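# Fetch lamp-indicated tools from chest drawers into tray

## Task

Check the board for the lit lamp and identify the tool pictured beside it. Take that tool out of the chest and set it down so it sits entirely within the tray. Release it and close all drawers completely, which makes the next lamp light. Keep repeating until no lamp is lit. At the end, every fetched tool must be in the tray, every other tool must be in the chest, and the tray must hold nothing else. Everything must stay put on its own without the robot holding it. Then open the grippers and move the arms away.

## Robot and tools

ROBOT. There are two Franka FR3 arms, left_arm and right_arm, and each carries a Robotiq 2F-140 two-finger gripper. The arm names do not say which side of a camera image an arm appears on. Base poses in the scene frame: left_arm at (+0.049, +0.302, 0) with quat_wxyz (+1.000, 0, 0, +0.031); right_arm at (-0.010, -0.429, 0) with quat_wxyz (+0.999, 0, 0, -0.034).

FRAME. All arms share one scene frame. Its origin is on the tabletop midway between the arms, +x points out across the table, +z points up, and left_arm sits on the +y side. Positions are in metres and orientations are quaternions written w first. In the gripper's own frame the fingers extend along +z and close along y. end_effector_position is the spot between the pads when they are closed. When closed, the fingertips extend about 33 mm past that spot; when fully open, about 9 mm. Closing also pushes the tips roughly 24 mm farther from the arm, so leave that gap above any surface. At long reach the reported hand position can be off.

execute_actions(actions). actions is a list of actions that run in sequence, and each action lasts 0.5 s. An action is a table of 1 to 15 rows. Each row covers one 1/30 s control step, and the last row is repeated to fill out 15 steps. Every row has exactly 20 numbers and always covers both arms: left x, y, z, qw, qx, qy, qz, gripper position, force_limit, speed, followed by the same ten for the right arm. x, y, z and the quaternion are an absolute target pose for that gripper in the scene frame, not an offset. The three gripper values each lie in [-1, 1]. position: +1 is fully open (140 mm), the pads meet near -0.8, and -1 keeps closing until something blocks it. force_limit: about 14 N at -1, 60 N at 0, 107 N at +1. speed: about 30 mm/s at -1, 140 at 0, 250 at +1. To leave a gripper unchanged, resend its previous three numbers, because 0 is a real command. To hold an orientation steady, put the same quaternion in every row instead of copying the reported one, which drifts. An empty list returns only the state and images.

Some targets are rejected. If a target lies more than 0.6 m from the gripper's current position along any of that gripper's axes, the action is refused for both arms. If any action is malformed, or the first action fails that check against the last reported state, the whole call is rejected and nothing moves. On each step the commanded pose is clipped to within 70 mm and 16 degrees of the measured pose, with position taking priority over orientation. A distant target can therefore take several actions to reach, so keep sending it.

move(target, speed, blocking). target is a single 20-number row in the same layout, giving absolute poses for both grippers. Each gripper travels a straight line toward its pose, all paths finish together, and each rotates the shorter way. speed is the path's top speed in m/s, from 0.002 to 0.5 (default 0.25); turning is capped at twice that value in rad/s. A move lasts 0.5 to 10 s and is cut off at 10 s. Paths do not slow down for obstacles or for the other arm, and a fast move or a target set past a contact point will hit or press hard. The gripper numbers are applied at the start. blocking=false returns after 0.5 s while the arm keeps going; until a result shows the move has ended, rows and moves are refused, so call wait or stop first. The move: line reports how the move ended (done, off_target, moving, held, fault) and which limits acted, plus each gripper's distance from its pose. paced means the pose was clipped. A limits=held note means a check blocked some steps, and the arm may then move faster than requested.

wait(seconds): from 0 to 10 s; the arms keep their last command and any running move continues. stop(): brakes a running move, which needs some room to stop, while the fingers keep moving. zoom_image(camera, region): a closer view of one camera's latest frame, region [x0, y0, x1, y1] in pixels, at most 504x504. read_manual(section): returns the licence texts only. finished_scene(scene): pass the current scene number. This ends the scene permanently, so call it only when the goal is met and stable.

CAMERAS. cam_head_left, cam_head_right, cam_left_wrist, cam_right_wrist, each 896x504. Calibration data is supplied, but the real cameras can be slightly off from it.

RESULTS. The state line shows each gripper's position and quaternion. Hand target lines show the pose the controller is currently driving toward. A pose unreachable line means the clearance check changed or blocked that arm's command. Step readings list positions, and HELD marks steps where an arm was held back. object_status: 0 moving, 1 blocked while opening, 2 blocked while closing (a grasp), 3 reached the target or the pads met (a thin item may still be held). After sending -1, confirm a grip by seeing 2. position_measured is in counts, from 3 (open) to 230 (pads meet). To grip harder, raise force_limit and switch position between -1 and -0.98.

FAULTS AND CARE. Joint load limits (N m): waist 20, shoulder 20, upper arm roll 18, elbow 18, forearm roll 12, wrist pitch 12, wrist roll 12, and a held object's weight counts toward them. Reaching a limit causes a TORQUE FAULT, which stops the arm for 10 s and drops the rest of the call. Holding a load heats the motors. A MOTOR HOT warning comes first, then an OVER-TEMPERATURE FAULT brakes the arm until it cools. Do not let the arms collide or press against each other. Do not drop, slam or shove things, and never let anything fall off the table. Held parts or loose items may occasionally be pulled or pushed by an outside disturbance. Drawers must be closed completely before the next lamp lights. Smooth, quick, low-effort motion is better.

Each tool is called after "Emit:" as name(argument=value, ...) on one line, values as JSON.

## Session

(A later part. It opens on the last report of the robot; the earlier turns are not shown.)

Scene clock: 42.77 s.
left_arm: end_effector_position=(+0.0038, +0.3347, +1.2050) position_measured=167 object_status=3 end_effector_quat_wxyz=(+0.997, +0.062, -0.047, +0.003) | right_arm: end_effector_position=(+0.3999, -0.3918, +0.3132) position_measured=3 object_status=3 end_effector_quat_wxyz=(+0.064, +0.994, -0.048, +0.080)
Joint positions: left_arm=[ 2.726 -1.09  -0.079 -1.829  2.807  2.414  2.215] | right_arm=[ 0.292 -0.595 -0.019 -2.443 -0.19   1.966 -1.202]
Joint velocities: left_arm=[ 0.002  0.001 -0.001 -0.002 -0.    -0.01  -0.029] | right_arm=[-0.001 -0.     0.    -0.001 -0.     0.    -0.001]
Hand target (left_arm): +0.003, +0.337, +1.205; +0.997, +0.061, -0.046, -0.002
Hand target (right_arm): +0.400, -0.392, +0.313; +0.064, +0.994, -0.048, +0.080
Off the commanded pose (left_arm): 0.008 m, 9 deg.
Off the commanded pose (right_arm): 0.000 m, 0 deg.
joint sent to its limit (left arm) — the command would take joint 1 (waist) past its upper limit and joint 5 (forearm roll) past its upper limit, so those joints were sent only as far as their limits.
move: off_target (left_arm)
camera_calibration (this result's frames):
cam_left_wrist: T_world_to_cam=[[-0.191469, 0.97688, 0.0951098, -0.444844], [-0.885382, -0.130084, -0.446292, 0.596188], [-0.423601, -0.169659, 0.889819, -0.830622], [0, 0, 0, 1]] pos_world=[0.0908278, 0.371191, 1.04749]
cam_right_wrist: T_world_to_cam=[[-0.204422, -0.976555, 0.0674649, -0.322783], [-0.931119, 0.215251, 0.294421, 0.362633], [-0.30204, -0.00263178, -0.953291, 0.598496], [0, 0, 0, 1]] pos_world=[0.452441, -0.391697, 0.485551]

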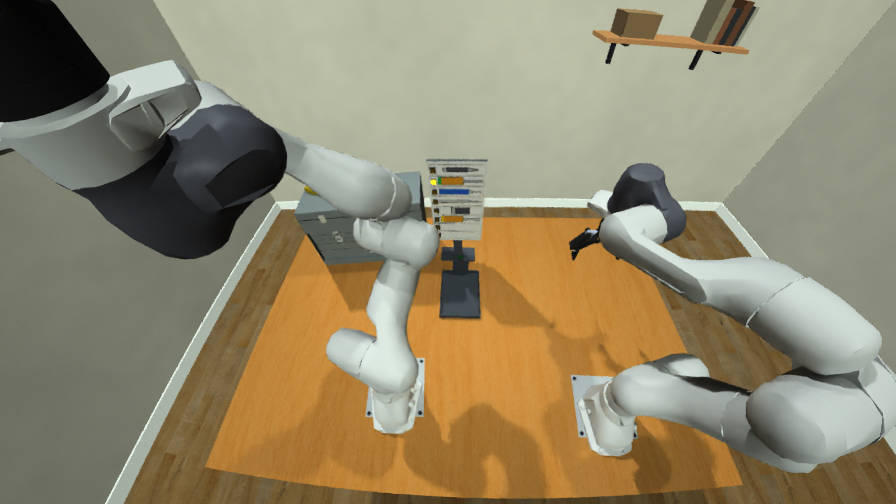

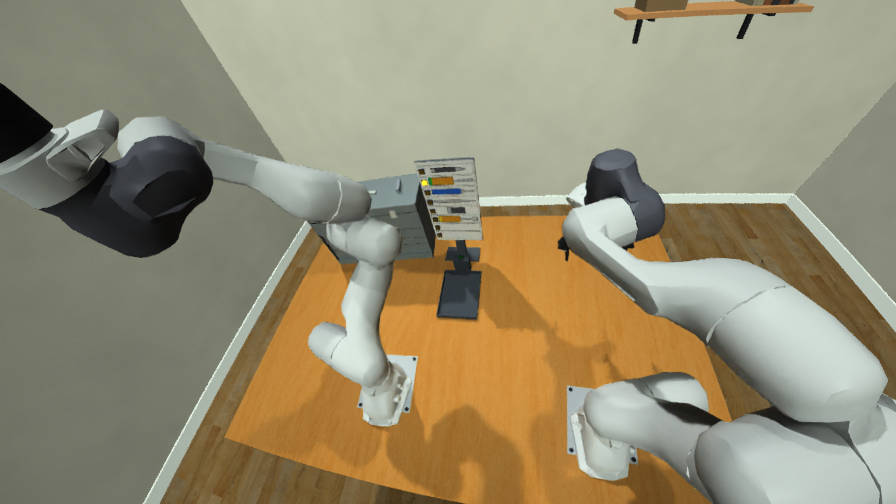

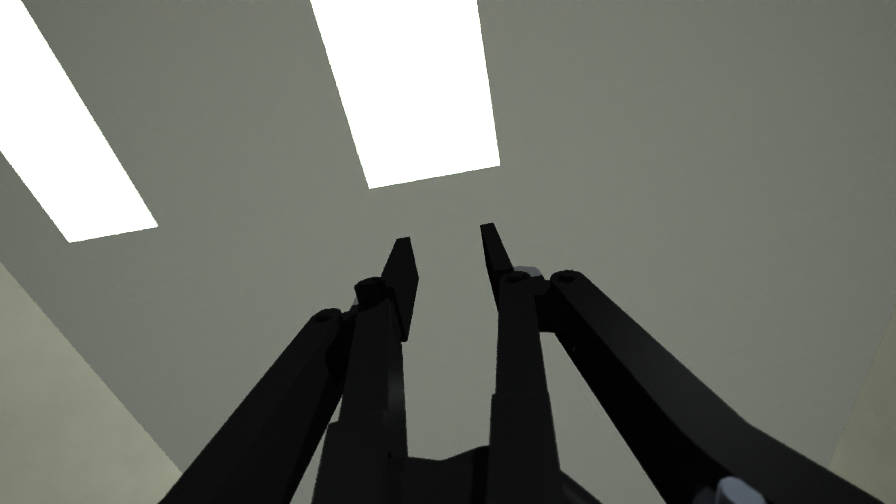

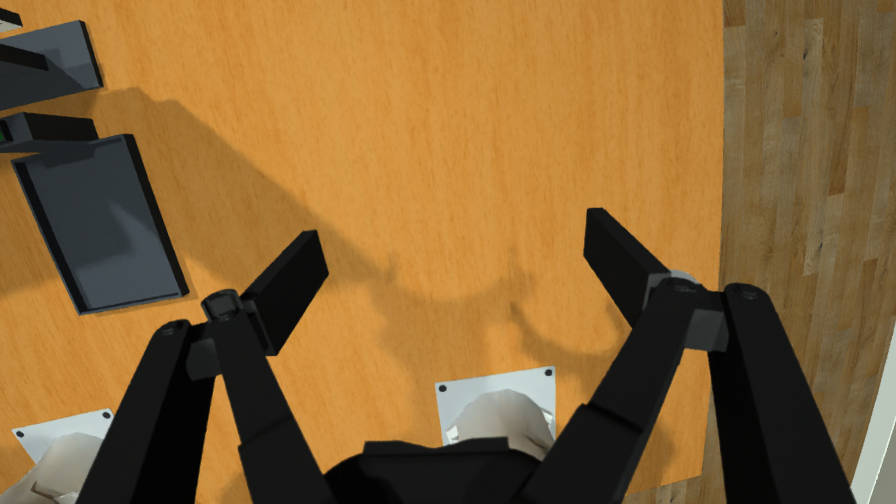

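Emit:
move(target=[-0.25,0.25,0.9,0.7,0.7,0,0,-0.3,0,0.5,0.4,-0.392,0.313,0.064,0.994,-0.048,0.08,1,0,0], speed=0.4)

Emit:
move(target=[-0.35,0.5,0.6,0,1,0,0,-0.3,0,0.5,0.4,-0.392,0.313,0.064,0.994,-0.048,0.08,1,0,0], speed=0.4)

Scene clock: 45.60 s.
left_arm: end_effector_position=(-0.2528, +0.2537, +0.9091) position_measured=167 object_status=3 end_effector_quat_wxyz=(+0.710, +0.704, +0.001, -0.005) | right_arm: end_effector_position=(+0.3999, -0.3918, +0.3132) position_measured=3 object_status=3 end_effector_quat_wxyz=(+0.064, +0.994, -0.048, +0.080)
Joint positions: left_arm=[ 2.72  -0.233 -0.395 -1.436  1.806  0.86   2.038] | right_arm=[ 0.292 -0.595 -0.019 -2.443 -0.19   1.966 -1.202]
Joint velocities: left_arm=[ 0.     0.001 -0.     0.001 -0.003 -0.006 -0.031] | right_arm=[ 0.    -0.001  0.001 -0.     0.     0.     0.001]
Hand target (left_arm): -0.253, +0.253, +0.907; +0.708, +0.707, +0.006, -0.009
Hand target (right_arm): +0.400, -0.392, +0.313; +0.064, +0.994, -0.048, +0.080
Off the commanded pose (left_arm): 0.010 m, 1 deg.
Off the commanded pose (right_arm): 0.000 m, 0 deg.
move: off_target (left_arm)
camera_calibration (this result's frames):
cam_left_wrist: T_world_to_cam=[[-0.173618, 0.0175321, 0.984657, -0.947549], [-0.922777, 0.346359, -0.168874, -0.15616], [-0.344006, -0.937938, -0.043956, 0.374139], [0, 0, 0, 1]] pos_world=[-0.179906, 0.42162, 0.923085]
cam_right_wrist: T_world_to_cam=[[-0.204422, -0.976555, 0.0674649, -0.322783], [-0.931119, 0.215251, 0.294421, 0.362633], [-0.30204, -0.00263187, -0.953292, 0.598496], [0, 0, 0, 1]] pos_world=[0.452441, -0.391697, 0.485551]

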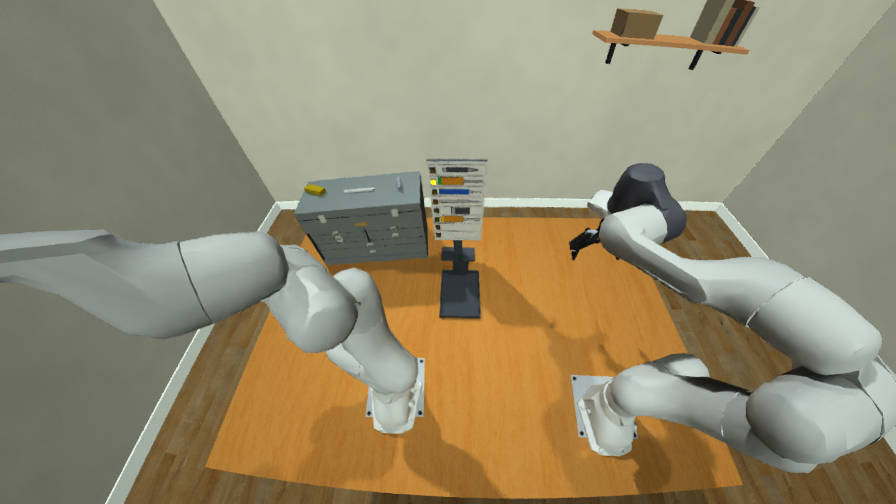

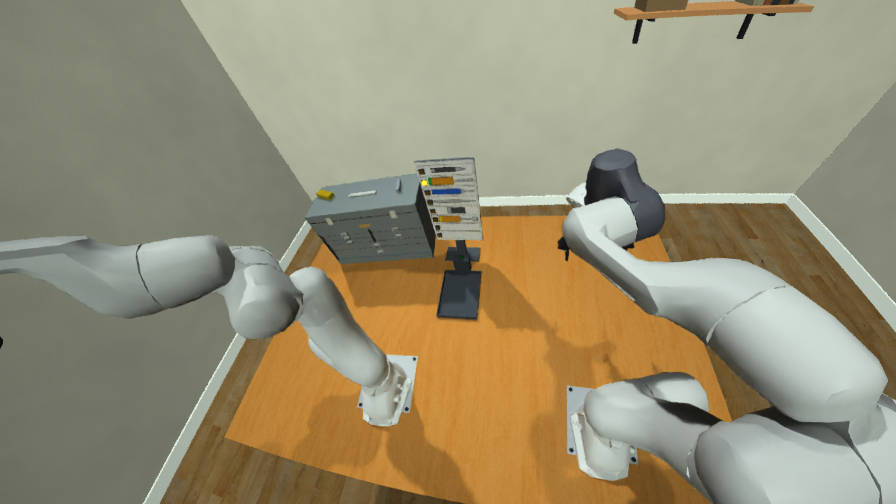

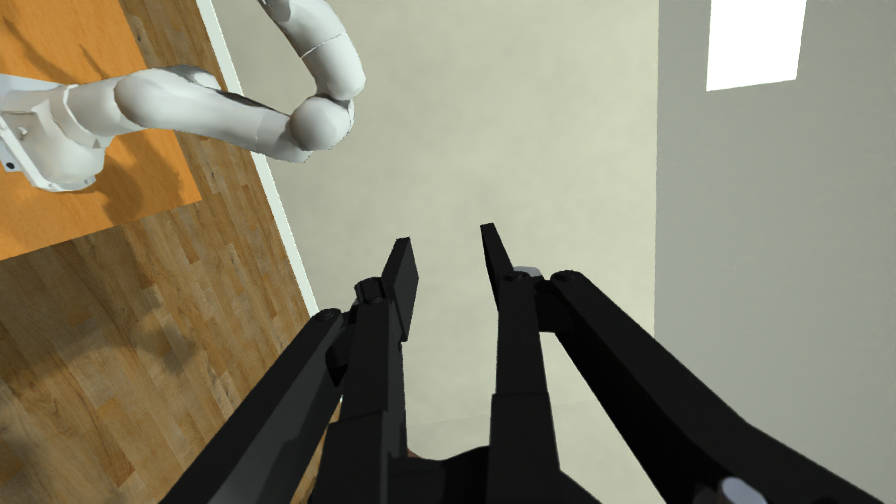

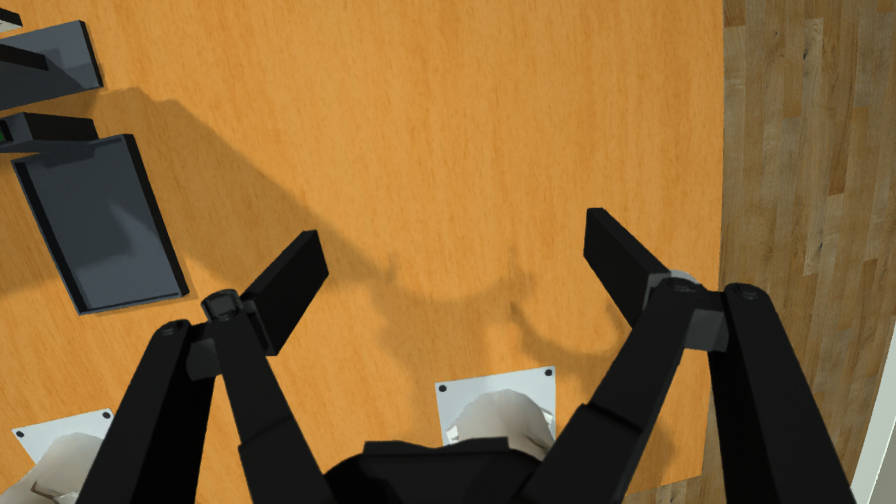

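Scene clock: 49.20 s.
left_arm: end_effector_position=(-0.3494, +0.5012, +0.5990) position_measured=167 object_status=3 end_effector_quat_wxyz=(-0.004, +1.000, +0.010, -0.002) | right_arm: end_effector_position=(+0.3999, -0.3918, +0.3132) position_measured=3 object_status=3 end_effector_quat_wxyz=(+0.064, +0.994, -0.048, +0.080)
Joint positions: left_arm=[ 2.728 -0.059 -0.098 -1.105 -0.014  1.054  1.095] | right_arm=[ 0.292 -0.595 -0.019 -2.443 -0.19   1.966 -1.202]
Joint velocities: left_arm=[ 0.    -0.002 -0.    -0.     0.001  0.013 -0.   ] | right_arm=[-0.001 -0.001  0.001  0.001 -0.    -0.001  0.001]
Hand target (left_arm): -0.350, +0.502, +0.600; -0.007, +1.000, +0.011, -0.003
Hand target (right_arm): +0.400, -0.392, +0.313; +0.064, +0.994, -0.048, +0.080
Off the commanded pose (left_arm): 0.002 m, 1 deg.
Off the commanded pose (right_arm): 0.000 m, 0 deg.
elbow stopped short (left arm): the move would have taken joint 4 (elbow) straighter than the controller allows; a more bent joint 4 avoids this.
joint sent to its limit (left arm) — the command would take joint 1 (waist) past its upper limit, so that joint was sent only as far as its limit.
move: done; limits=paced
camera_calibration (this result's frames):
cam_left_wrist: T_world_to_cam=[[-0.162612, -0.98669, 0.000908447, 0.433136], [-0.92552, 0.15285, 0.346482, -0.596043], [-0.34201, 0.0555013, -0.938056, 0.597782], [0, 0, 0, 1]] pos_world=[-0.276769, 0.485298, 0.766878]
cam_right_wrist: T_world_to_cam=[[-0.204422, -0.976555, 0.0674648, -0.322783], [-0.931119, 0.215251, 0.294421, 0.362633], [-0.30204, -0.00263177, -0.953292, 0.598496], [0, 0, 0, 1]] pos_world=[0.452441, -0.391697, 0.485551]

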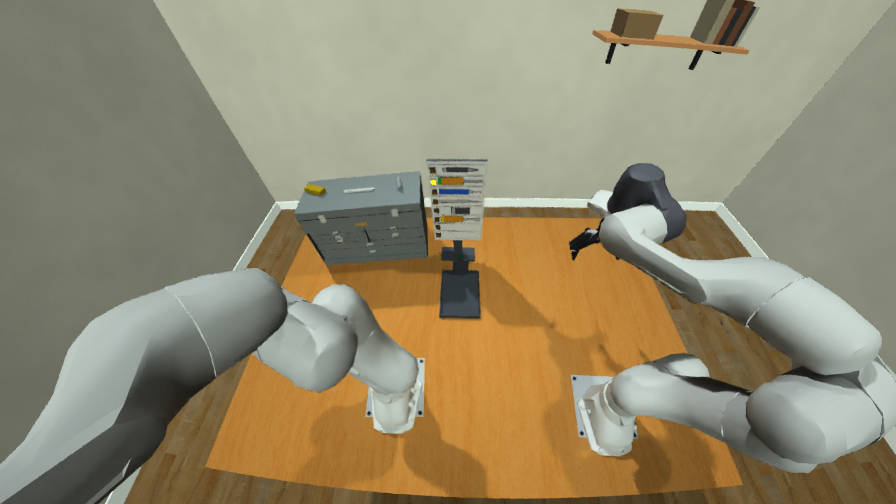

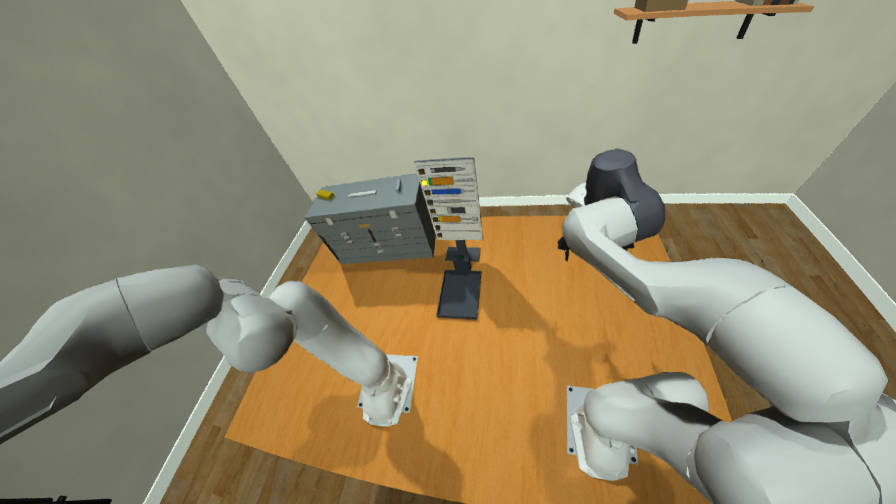

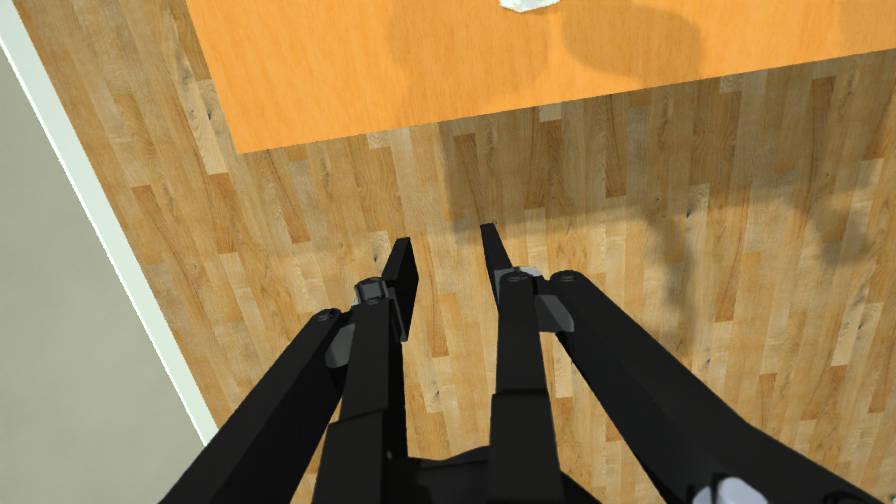

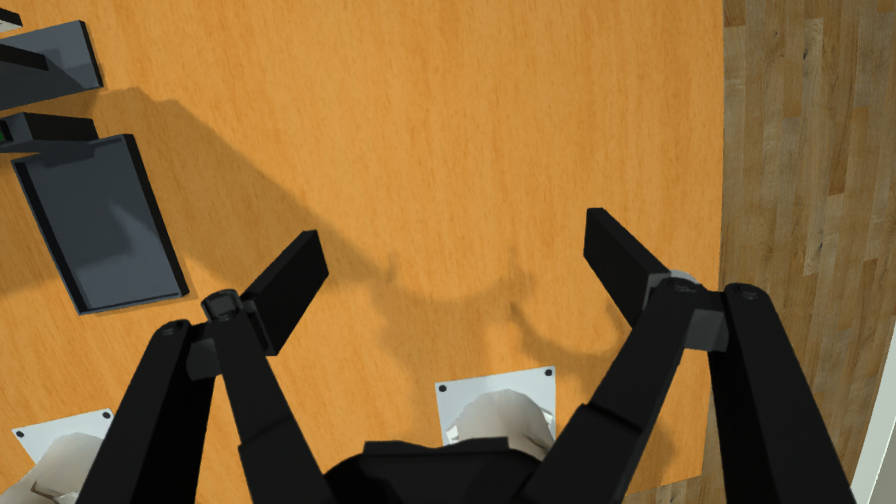

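Good configuration now. Sweep around.

Emit:
move(target=[-0.1,0.72,0.55,0,1,0,0,-0.3,0,0.5,0.4,-0.392,0.313,0.064,0.994,-0.048,0.08,1,0,0], speed=0.4)

Emit:
move(target=[0.25,0.7,0.5,0,1,0,0,-0.3,0,0.5,0.4,-0.392,0.313,0.064,0.994,-0.048,0.08,1,0,0], speed=0.4)

Emit:
move(target=[0.45,0.45,0.45,0,1,0,0,-0.3,0,0.5,0.4,-0.392,0.313,0.064,0.994,-0.048,0.08,1,0,0], speed=0.4)

Scene clock: 51.27 s.
left_arm: end_effector_position=(-0.0962, +0.7179, +0.5484) position_measured=167 object_status=3 end_effector_quat_wxyz=(-0.003, +1.000, -0.007, +0.001) | right_arm: end_effector_position=(+0.3999, -0.3918, +0.3132) position_measured=3 object_status=3 end_effector_quat_wxyz=(+0.064, +0.994, -0.048, +0.080)
Joint positions: left_arm=[ 2.617 -0.26  -0.595 -1.426 -0.16   1.218  0.487] | right_arm=[ 0.292 -0.595 -0.019 -2.443 -0.19   1.966 -1.202]
Joint velocities: left_arm=[ 0.001  0.002 -0.     0.001 -0.001  0.001 -0.031] | right_arm=[-0.     0.     0.     0.    -0.001 -0.001 -0.   ]
Hand target (left_arm): -0.096, +0.719, +0.548; -0.004, +1.000, -0.000, +0.002
Hand target (right_arm): +0.400, -0.392, +0.313; +0.064, +0.994, -0.048, +0.080
Off the commanded pose (left_arm): 0.005 m, 1 deg.
Off the commanded pose (right_arm): 0.000 m, 0 deg.
move: off_target (left_arm)
camera_calibration (this result's frames):
cam_left_wrist: T_world_to_cam=[[-0.19565, -0.980671, 0.00216316, 0.680023], [-0.921965, 0.184688, 0.340397, -0.396505], [-0.334217, 0.0646042, -0.940279, 0.620301], [0, 0, 0, 1]] pos_world=[-0.0252022, 0.700035, 0.716754]
cam_right_wrist: T_world_to_cam=[[-0.204422, -0.976555, 0.0674648, -0.322783], [-0.931119, 0.215251, 0.294421, 0.362633], [-0.30204, -0.00263169, -0.953292, 0.598496], [0, 0, 0, 1]] pos_world=[0.452441, -0.391697, 0.485551]

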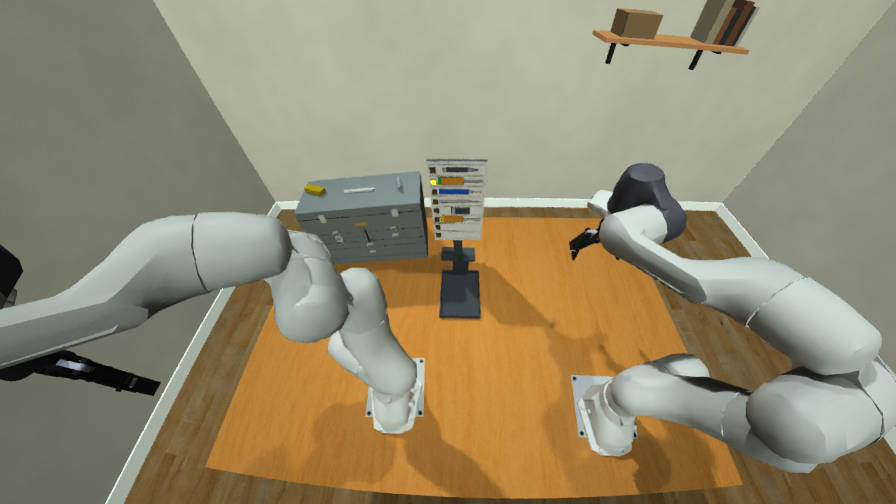

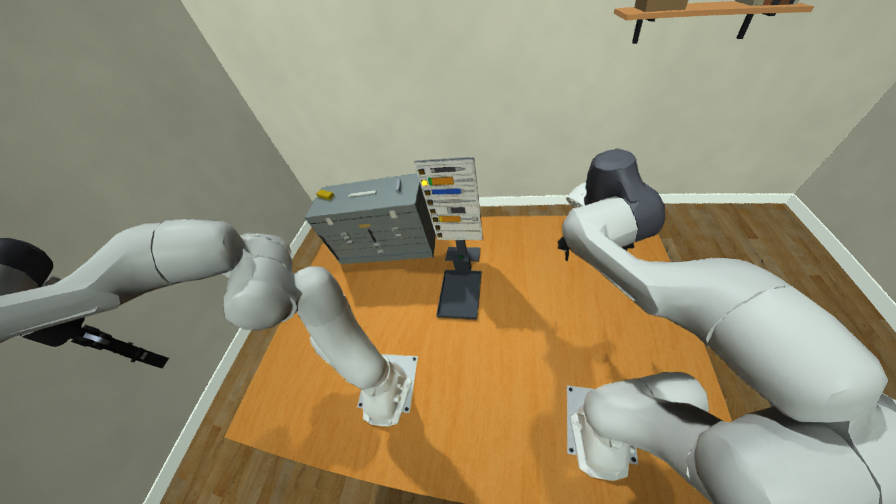

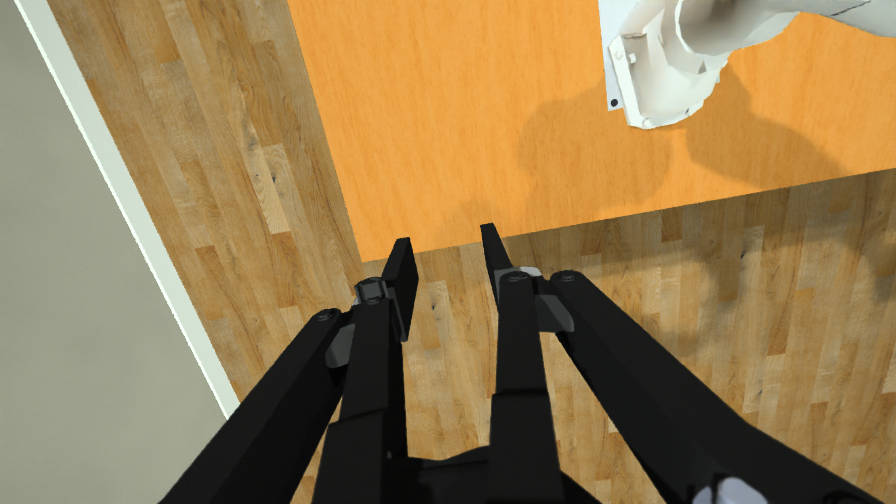

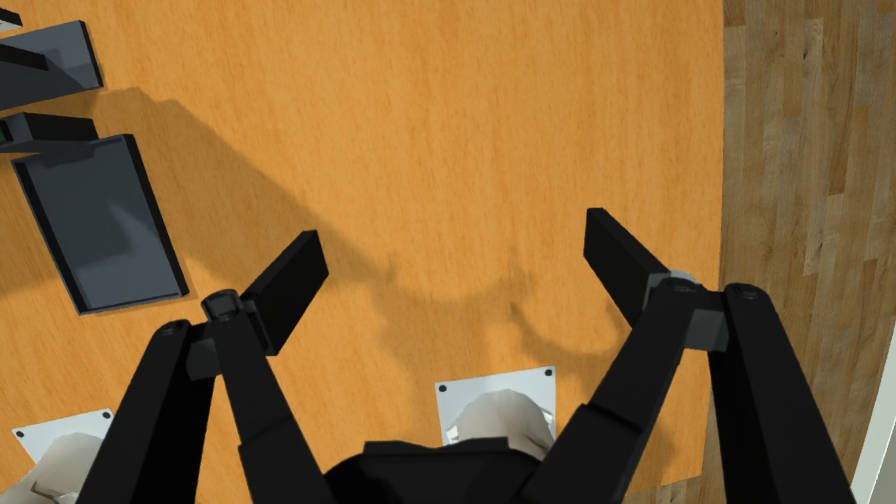

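Scene clock: 53.07 s.
left_arm: end_effector_position=(+0.2483, +0.6973, +0.4975) position_measured=167 object_status=3 end_effector_quat_wxyz=(-0.003, +1.000, -0.006, +0.002) | right_arm: end_effector_position=(+0.3999, -0.3918, +0.3132) position_measured=3 object_status=3 end_effector_quat_wxyz=(+0.064, +0.994, -0.048, +0.080)
Joint positions: left_arm=[ 2.578 -0.722 -0.892 -1.61  -0.596  1.182  0.077] | right_arm=[ 0.292 -0.595 -0.019 -2.443 -0.19   1.966 -1.202]
Joint velocities: left_arm=[ 0.001 -0.001 -0.     0.001 -0.002 -0.005 -0.029] | right_arm=[-0. -0.  0. -0.  0. -0.  0.]
Hand target (left_arm): +0.250, +0.697, +0.497; -0.002, +1.000, +0.000, +0.003
Hand target (right_arm): +0.400, -0.392, +0.313; +0.064, +0.994, -0.048, +0.080
Off the commanded pose (left_arm): 0.004 m, 1 deg.
Off the commanded pose (right_arm): 0.000 m, 0 deg.
move: off_target (left_arm)
camera_calibration (this result's frames):
cam_left_wrist: T_world_to_cam=[[-0.193031, -0.981191, 0.001787, 0.72722], [-0.922786, 0.18216, 0.339535, -0.0553053], [-0.333474, 0.0638918, -0.940592, 0.689413], [0, 0, 0, 1]] pos_world=[0.319242, 0.679568, 0.665934]
cam_right_wrist: T_world_to_cam=[[-0.204422, -0.976555, 0.0674648, -0.322783], [-0.931119, 0.215251, 0.294421, 0.362633], [-0.30204, -0.00263174, -0.953292, 0.598496], [0, 0, 0, 1]] pos_world=[0.452441, -0.391697, 0.485551]

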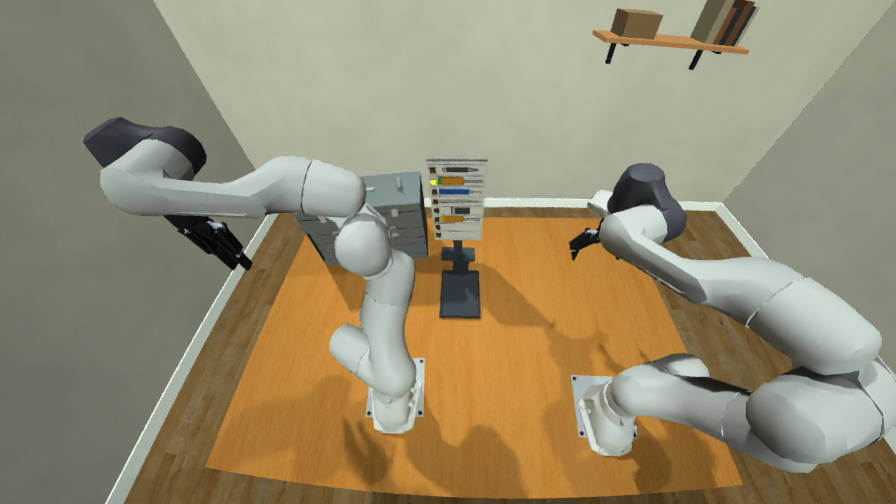

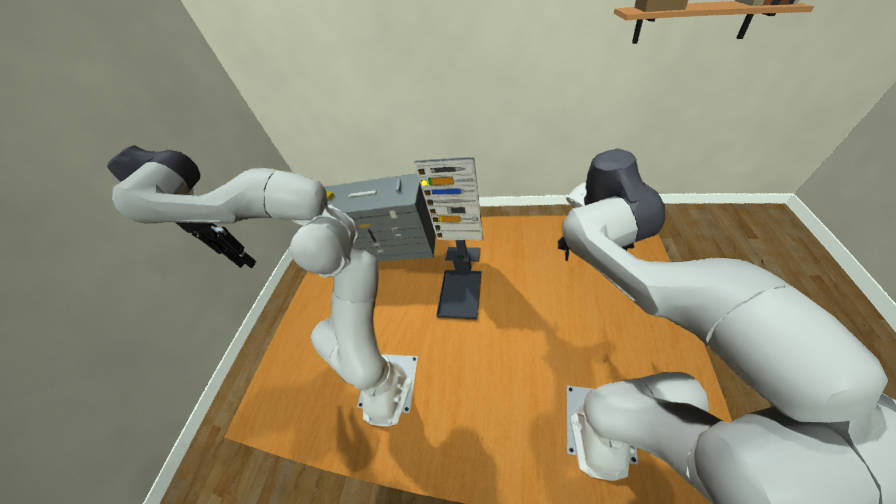

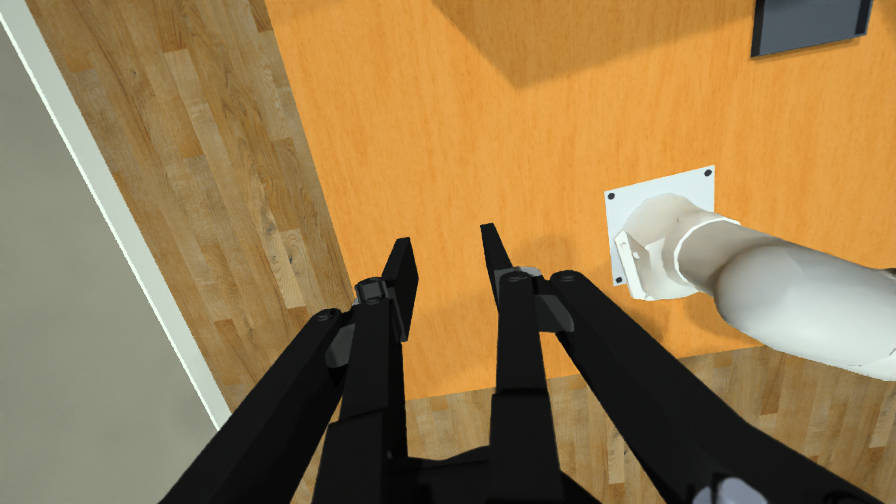

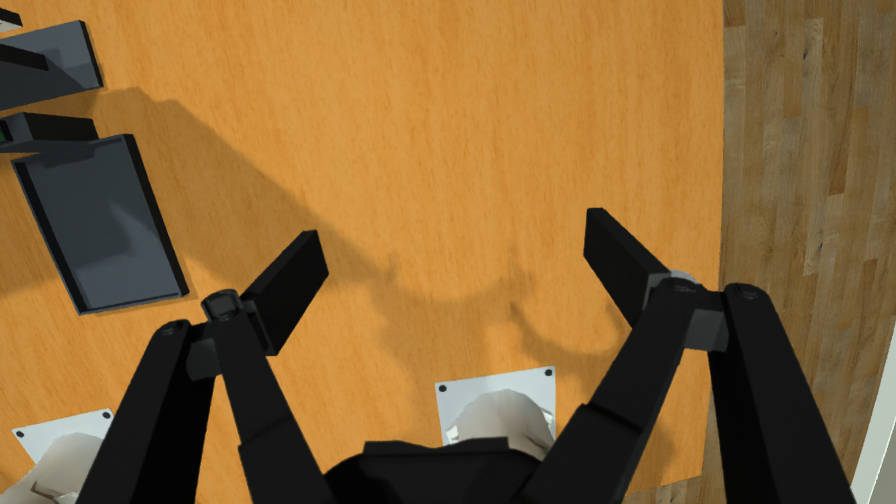

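Scene clock: 54.83 s.
left_arm: end_effector_position=(+0.4473, +0.4483, +0.4487) position_measured=167 object_status=3 end_effector_quat_wxyz=(-0.003, +1.000, -0.008, +0.004) | right_arm: end_effector_position=(+0.3999, -0.3918, +0.3132) position_measured=3 object_status=3 end_effector_quat_wxyz=(+0.064, +0.994, -0.048, +0.080)
Joint positions: left_arm=[ 2.187 -1.231 -0.751 -1.777 -0.949  0.928 -0.307] | right_arm=[ 0.292 -0.595 -0.019 -2.443 -0.19   1.966 -1.202]
Joint velocities: left_arm=[ 0.001 -0.001  0.001  0.    -0.001 -0.002 -0.033] | right_arm=[ 0.     0.001 -0.001 -0.     0.001 -0.     0.001]
Hand target (left_arm): +0.448, +0.448, +0.449; -0.002, +1.000, +0.000, +0.005
Hand target (right_arm): +0.400, -0.392, +0.313; +0.064, +0.994, -0.048, +0.080
Off the commanded pose (left_arm): 0.003 m, 1 deg.
Off the commanded pose (right_arm): 0.000 m, 0 deg.
move: done
camera_calibration (this result's frames):
cam_left_wrist: T_world_to_cam=[[-0.196561, -0.98049, 0.00180722, 0.522664], [-0.923419, 0.185739, 0.335856, 0.190596], [-0.329639, 0.0643474, -0.941912, 0.724457], [0, 0, 0, 1]] pos_world=[0.517544, 0.430449, 0.617418]
cam_right_wrist: T_world_to_cam=[[-0.204422, -0.976555, 0.0674649, -0.322783], [-0.931119, 0.215251, 0.294421, 0.362633], [-0.30204, -0.00263175, -0.953292, 0.598496], [0, 0, 0, 1]] pos_world=[0.452441, -0.391697, 0.485551]

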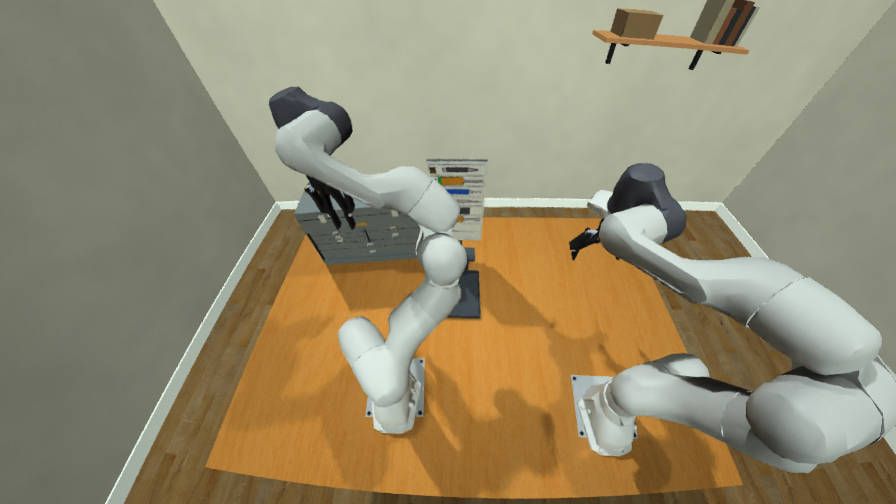

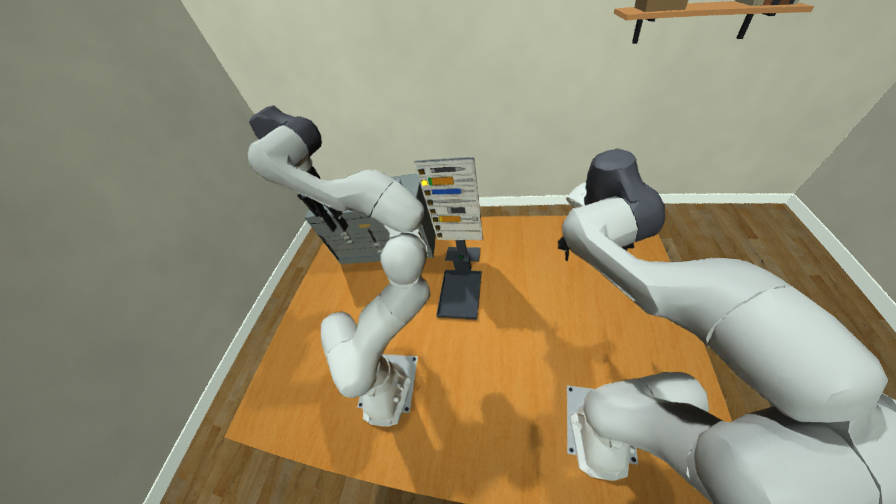

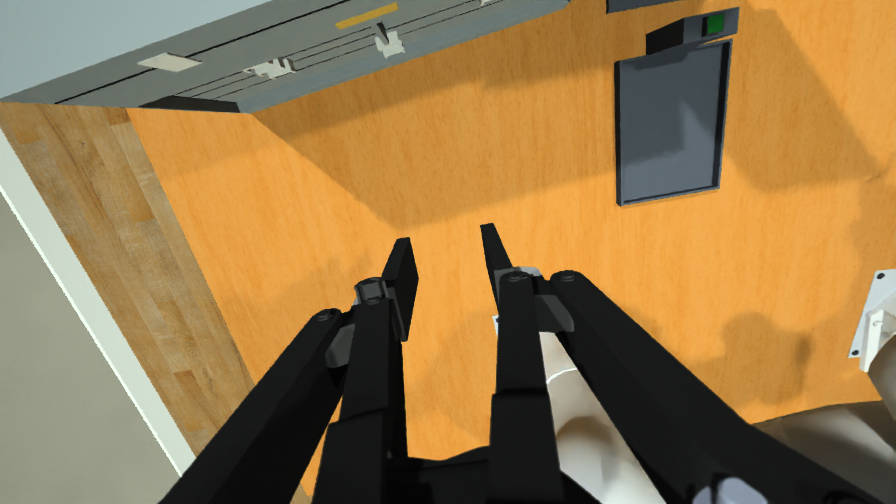

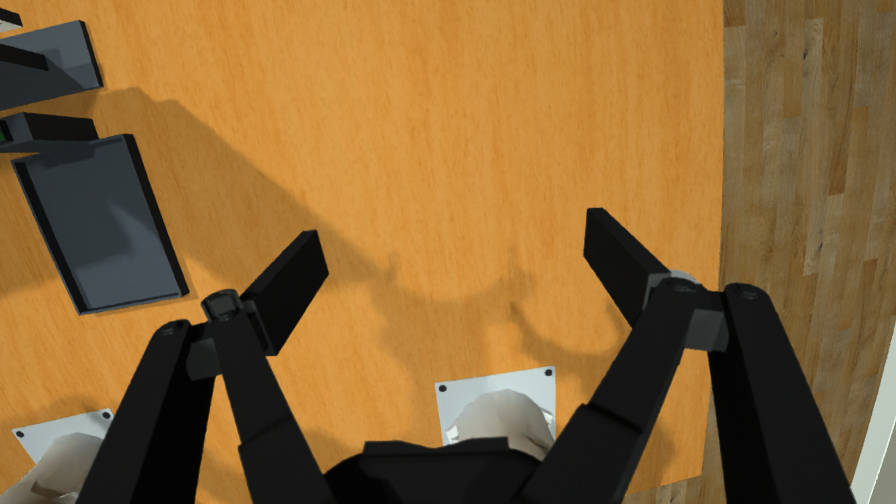

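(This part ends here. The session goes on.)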